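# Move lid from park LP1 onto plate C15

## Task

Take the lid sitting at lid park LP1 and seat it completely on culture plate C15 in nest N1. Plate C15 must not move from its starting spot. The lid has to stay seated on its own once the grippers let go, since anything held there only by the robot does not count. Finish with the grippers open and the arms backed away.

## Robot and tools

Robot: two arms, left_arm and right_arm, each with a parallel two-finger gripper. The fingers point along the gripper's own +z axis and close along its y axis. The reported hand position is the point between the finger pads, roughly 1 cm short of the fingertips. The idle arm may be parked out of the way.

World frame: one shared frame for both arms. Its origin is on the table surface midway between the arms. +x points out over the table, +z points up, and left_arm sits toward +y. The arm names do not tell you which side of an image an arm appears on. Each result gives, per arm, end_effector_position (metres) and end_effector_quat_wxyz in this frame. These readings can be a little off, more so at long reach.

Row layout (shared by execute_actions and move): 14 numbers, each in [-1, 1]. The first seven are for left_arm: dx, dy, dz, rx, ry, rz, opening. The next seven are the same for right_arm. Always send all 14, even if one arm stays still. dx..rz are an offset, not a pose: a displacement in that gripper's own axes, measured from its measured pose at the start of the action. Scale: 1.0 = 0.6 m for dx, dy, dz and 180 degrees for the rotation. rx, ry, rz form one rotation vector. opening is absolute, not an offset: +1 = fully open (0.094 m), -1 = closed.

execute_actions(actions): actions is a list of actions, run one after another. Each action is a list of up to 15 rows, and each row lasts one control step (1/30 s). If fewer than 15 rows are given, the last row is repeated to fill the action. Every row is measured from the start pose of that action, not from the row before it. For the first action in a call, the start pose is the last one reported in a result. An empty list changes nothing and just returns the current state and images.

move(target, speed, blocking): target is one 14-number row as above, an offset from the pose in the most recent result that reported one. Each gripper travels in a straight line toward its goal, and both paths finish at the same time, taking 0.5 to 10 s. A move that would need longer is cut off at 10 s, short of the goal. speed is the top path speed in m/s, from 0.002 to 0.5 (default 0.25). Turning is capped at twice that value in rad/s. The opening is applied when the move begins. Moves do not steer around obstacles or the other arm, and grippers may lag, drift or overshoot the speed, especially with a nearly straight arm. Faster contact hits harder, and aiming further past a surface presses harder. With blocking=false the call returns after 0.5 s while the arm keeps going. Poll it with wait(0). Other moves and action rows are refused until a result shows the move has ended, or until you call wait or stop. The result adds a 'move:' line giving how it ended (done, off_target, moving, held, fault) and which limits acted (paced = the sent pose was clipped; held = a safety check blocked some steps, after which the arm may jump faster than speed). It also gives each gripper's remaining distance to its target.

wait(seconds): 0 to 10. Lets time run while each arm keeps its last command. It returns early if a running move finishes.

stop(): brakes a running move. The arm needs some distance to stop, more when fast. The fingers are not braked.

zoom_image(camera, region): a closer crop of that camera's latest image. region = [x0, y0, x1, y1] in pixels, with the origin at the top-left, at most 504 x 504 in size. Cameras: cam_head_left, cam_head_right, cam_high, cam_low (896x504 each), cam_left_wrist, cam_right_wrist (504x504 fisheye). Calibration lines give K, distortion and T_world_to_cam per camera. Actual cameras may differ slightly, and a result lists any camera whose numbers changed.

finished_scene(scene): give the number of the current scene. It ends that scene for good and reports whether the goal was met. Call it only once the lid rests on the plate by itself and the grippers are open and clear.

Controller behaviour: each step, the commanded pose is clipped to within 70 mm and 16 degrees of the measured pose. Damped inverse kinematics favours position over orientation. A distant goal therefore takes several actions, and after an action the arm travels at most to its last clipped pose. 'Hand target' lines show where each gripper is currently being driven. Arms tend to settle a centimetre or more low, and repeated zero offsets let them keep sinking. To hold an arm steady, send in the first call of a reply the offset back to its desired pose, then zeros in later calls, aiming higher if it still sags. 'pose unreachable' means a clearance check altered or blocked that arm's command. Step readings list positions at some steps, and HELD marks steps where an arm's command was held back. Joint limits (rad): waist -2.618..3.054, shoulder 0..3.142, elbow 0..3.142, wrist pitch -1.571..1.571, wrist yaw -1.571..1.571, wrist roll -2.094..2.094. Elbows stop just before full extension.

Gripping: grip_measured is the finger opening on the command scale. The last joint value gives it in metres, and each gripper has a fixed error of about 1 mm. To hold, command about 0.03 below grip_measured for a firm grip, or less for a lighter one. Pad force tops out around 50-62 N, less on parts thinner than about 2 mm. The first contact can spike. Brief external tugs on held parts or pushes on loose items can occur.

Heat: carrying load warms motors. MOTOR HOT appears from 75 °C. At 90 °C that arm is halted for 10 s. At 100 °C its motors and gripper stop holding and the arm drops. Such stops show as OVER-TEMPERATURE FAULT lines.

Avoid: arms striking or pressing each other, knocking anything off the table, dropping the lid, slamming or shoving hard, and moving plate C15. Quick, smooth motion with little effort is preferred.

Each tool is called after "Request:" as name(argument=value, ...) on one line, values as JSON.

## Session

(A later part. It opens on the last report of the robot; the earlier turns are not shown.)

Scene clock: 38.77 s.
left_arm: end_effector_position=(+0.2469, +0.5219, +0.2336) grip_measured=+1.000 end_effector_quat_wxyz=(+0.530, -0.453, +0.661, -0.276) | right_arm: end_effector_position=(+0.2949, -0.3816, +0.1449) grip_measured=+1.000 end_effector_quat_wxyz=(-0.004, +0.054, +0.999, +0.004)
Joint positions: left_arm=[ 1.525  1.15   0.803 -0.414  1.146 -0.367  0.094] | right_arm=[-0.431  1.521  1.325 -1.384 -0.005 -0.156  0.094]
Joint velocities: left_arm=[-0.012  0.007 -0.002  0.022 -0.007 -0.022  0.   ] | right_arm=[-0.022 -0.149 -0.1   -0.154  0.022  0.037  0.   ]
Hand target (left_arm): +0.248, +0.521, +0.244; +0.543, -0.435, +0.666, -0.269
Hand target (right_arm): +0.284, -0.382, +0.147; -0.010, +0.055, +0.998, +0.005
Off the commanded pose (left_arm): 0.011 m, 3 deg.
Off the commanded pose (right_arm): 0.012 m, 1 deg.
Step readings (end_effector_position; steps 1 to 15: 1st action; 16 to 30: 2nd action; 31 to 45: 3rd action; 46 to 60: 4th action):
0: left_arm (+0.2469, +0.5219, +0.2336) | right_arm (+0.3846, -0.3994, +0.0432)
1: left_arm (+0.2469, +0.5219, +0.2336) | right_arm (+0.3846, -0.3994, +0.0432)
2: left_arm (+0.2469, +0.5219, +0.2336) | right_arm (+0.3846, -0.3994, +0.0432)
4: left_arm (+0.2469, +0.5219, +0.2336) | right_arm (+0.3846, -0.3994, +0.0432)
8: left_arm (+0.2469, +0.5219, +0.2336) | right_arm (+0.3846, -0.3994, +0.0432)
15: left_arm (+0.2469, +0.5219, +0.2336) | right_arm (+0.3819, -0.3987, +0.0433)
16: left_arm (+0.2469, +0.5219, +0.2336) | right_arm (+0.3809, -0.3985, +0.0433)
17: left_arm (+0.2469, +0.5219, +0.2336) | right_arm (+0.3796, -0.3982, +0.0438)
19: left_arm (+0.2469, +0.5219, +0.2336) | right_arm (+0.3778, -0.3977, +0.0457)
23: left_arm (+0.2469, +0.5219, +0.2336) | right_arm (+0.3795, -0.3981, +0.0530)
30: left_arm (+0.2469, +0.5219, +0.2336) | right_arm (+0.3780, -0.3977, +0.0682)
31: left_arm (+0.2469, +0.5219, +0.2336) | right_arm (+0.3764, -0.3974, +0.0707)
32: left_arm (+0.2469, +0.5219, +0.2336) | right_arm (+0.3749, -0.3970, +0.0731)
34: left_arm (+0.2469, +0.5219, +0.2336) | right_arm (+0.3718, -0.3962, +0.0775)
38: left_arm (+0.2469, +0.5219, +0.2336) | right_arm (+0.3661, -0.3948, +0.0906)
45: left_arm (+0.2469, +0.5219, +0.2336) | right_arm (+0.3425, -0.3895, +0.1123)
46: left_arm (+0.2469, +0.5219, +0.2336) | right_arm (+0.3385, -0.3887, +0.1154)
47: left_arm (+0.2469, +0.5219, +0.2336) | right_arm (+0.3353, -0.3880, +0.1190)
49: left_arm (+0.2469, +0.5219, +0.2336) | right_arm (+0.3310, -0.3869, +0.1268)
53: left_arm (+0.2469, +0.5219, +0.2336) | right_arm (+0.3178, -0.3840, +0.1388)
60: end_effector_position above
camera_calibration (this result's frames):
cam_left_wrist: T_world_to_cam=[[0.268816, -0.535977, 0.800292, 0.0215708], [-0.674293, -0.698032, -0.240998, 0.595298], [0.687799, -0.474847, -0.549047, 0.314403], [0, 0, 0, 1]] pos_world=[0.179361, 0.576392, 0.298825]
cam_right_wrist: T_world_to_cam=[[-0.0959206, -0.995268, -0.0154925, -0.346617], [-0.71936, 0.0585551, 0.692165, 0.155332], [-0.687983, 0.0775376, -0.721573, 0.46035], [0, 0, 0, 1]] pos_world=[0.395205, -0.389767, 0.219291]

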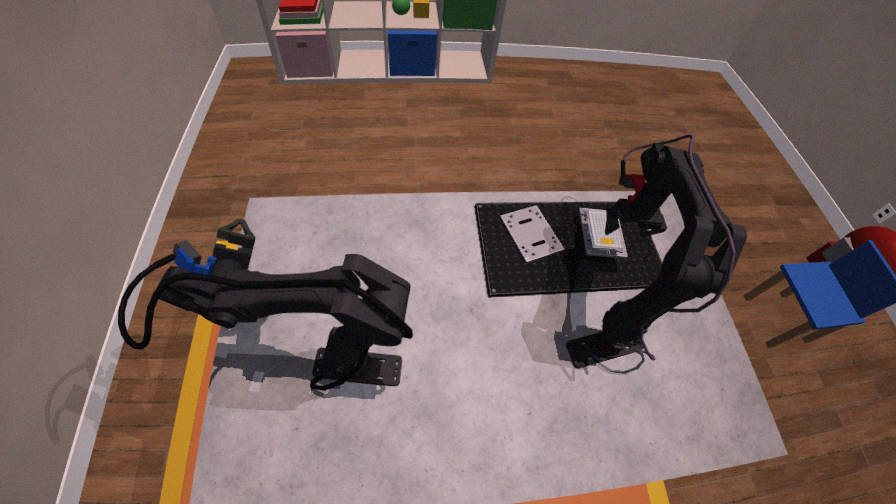

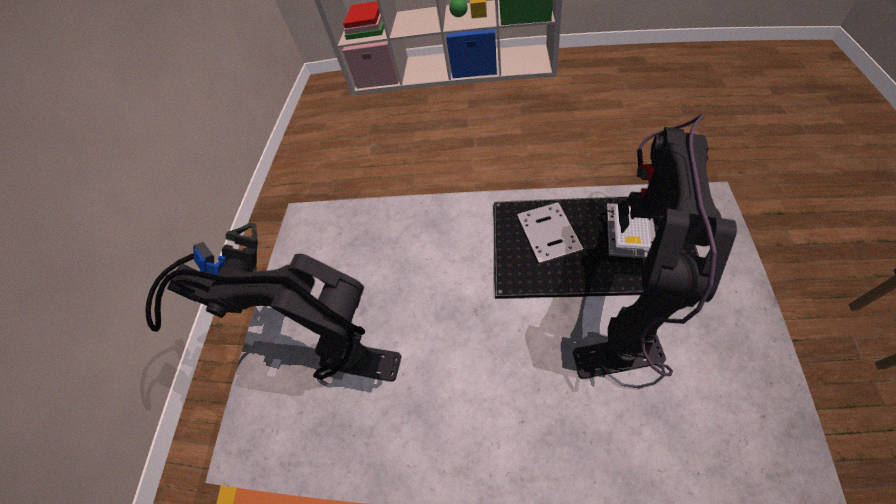

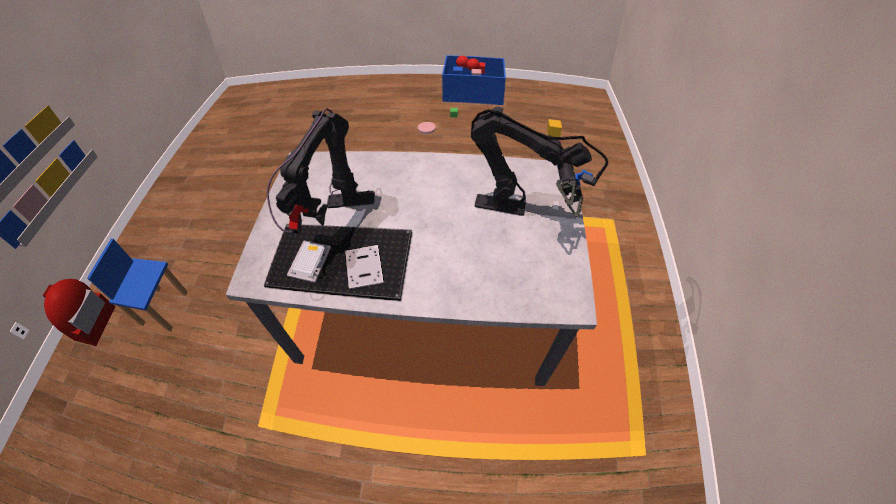

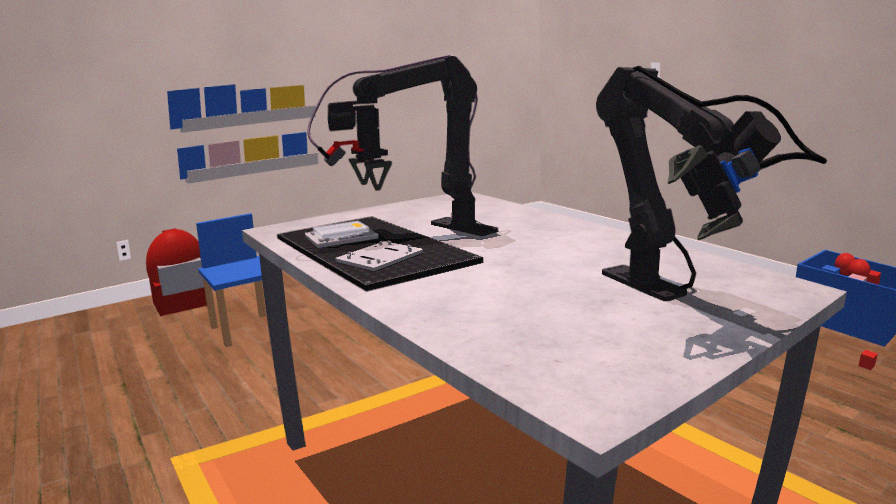

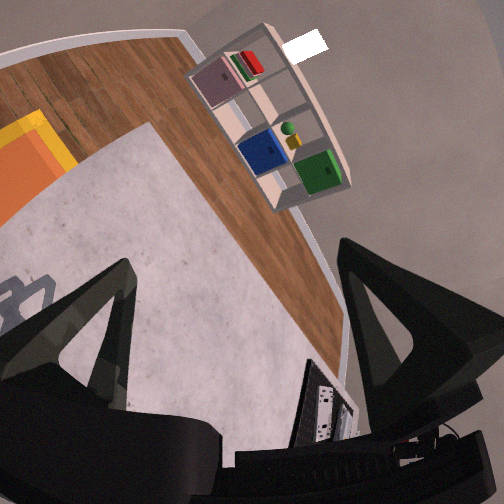

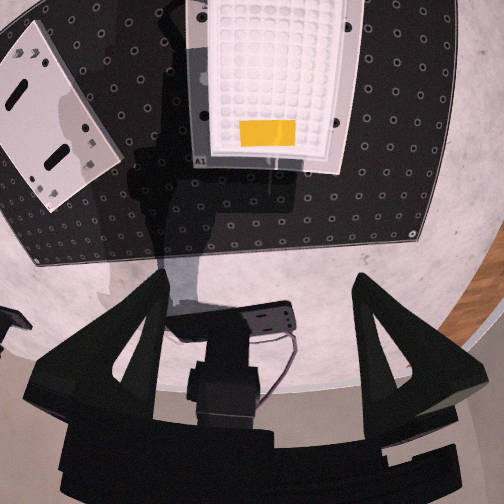

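Request:
execute_actions(actions=[])

Scene clock: 38.90 s.
left_arm: end_effector_position=(+0.2469, +0.5219, +0.2336) grip_measured=+1.000 end_effector_quat_wxyz=(+0.530, -0.453, +0.661, -0.276) | right_arm: end_effector_position=(+0.2913, -0.3809, +0.1453) grip_measured=+1.000 end_effector_quat_wxyz=(-0.008, +0.053, +0.999, +0.004)
Joint positions: left_arm=[ 1.525  1.15   0.803 -0.414  1.146 -0.367  0.094] | right_arm=[-0.432  1.515  1.32  -1.394 -0.005 -0.159  0.094]
Joint velocities: left_arm=[ 0.012  0.007 -0.002  0.051  0.037  0.051  0.   ] | right_arm=[-0.007  0.002 -0.002  0.051 -0.022 -0.037  0.   ]
Hand target (left_arm): +0.248, +0.521, +0.244; +0.543, -0.435, +0.666, -0.269
Hand target (right_arm): +0.284, -0.382, +0.147; -0.010, +0.055, +0.998, +0.005
Off the commanded pose (left_arm): 0.011 m, 3 deg.
Off the commanded pose (right_arm): 0.008 m, 0 deg.
camera_calibration (this result's frames):
cam_left_wrist: T_world_to_cam=[[0.268816, -0.535977, 0.800292, 0.0215708], [-0.674293, -0.698032, -0.240998, 0.595298], [0.687799, -0.474847, -0.549047, 0.314403], [0, 0, 0, 1]] pos_world=[0.179361, 0.576392, 0.298825]
cam_right_wrist: T_world_to_cam=[[-0.0937675, -0.995451, -0.0168809, -0.346773], [-0.714136, 0.0554353, 0.697808, 0.148833], [-0.693698, 0.077487, -0.716086, 0.458925], [0, 0, 0, 1]] pos_world=[0.392126, -0.389007, 0.218919]

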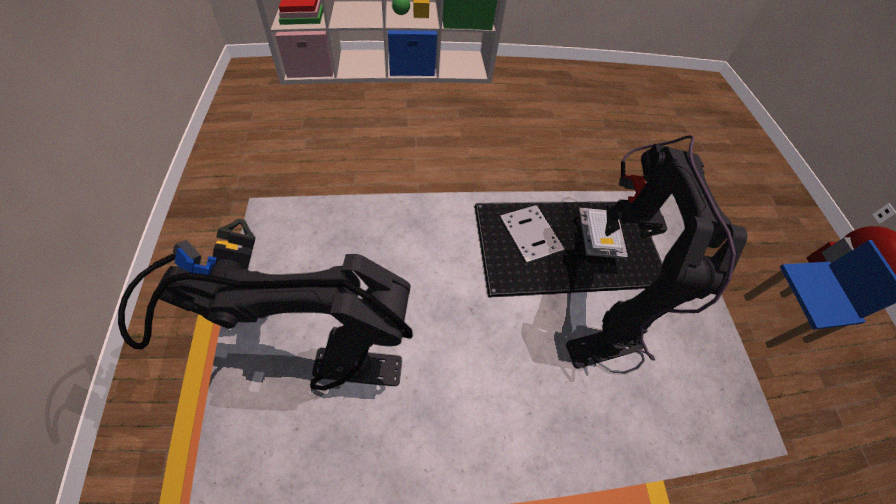

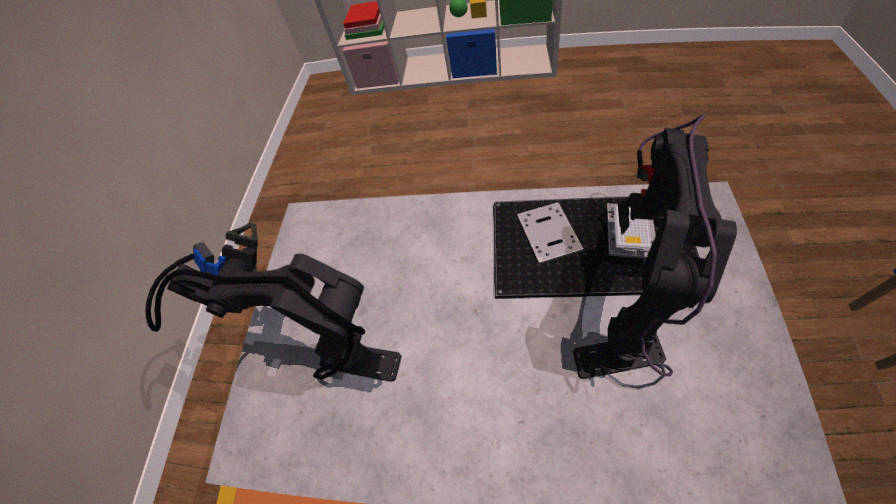

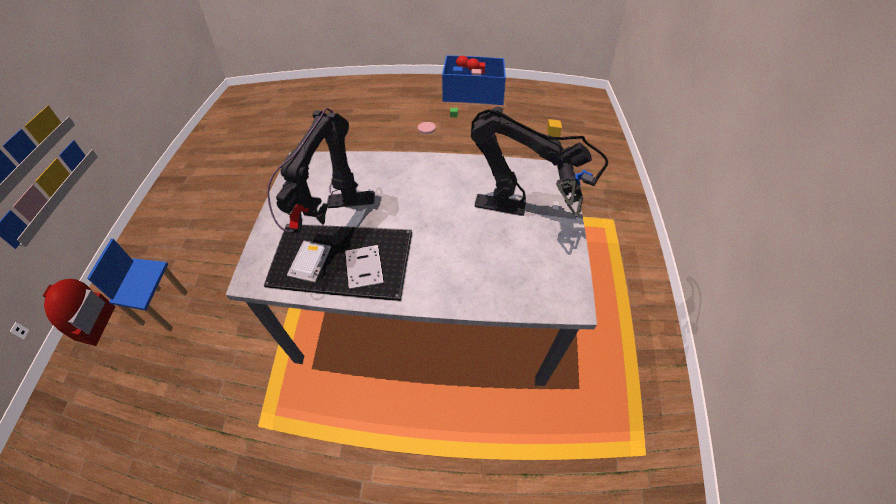

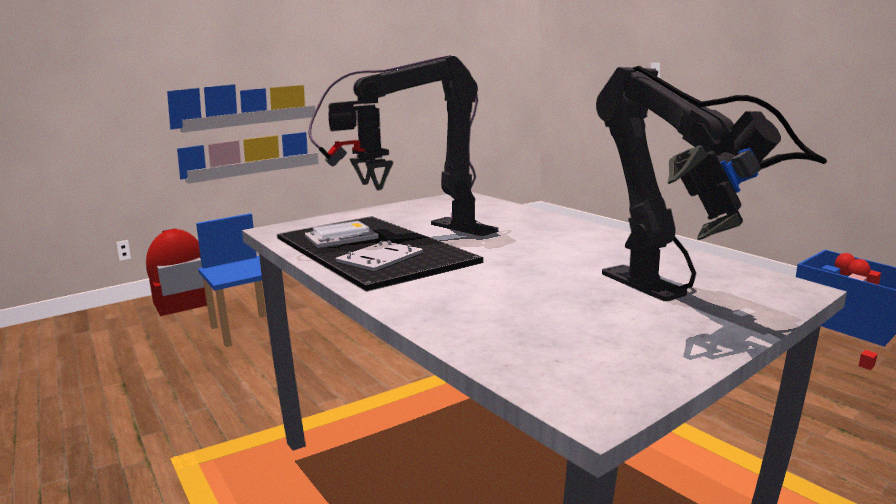

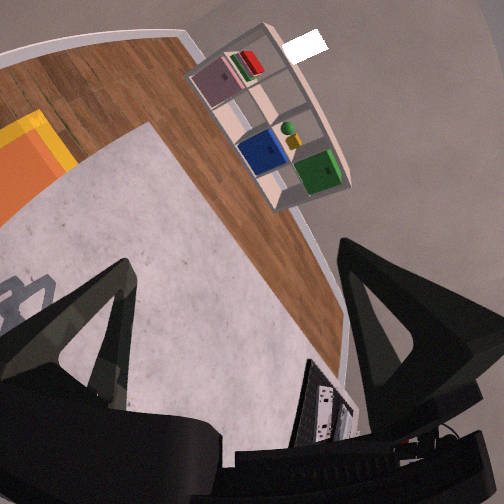

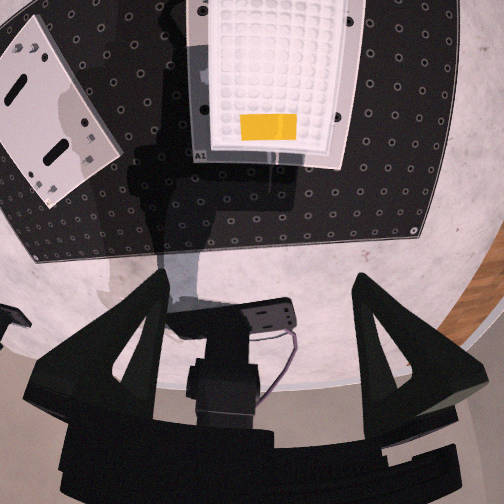

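Request:
zoom_image(camera="cam_low", region=[290, 205, 400, 260])

Request:
zoom_image(camera="cam_high", region=[270, 225, 350, 295])

Region (290, 205, 400, 260) of cam_low's 896x504 image, scaled by 4.582, with more detail than that image has.

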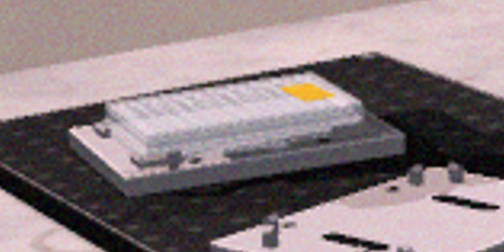

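Region (270, 225, 350, 295) of cam_high's 896x504 image, scaled by 6.300, with more detail than that image has; it fills the top 441 rows of this view, and the rest is white.

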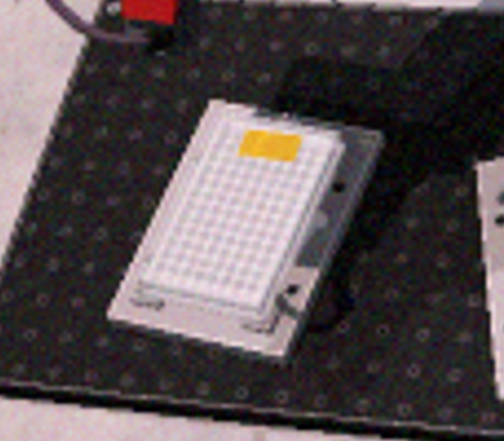

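The lid is sitting flat on the plate and the arm is clear, so I'm ending the scene.

Request:
finished_scene(scene=2)

The scene is finished: the task was done.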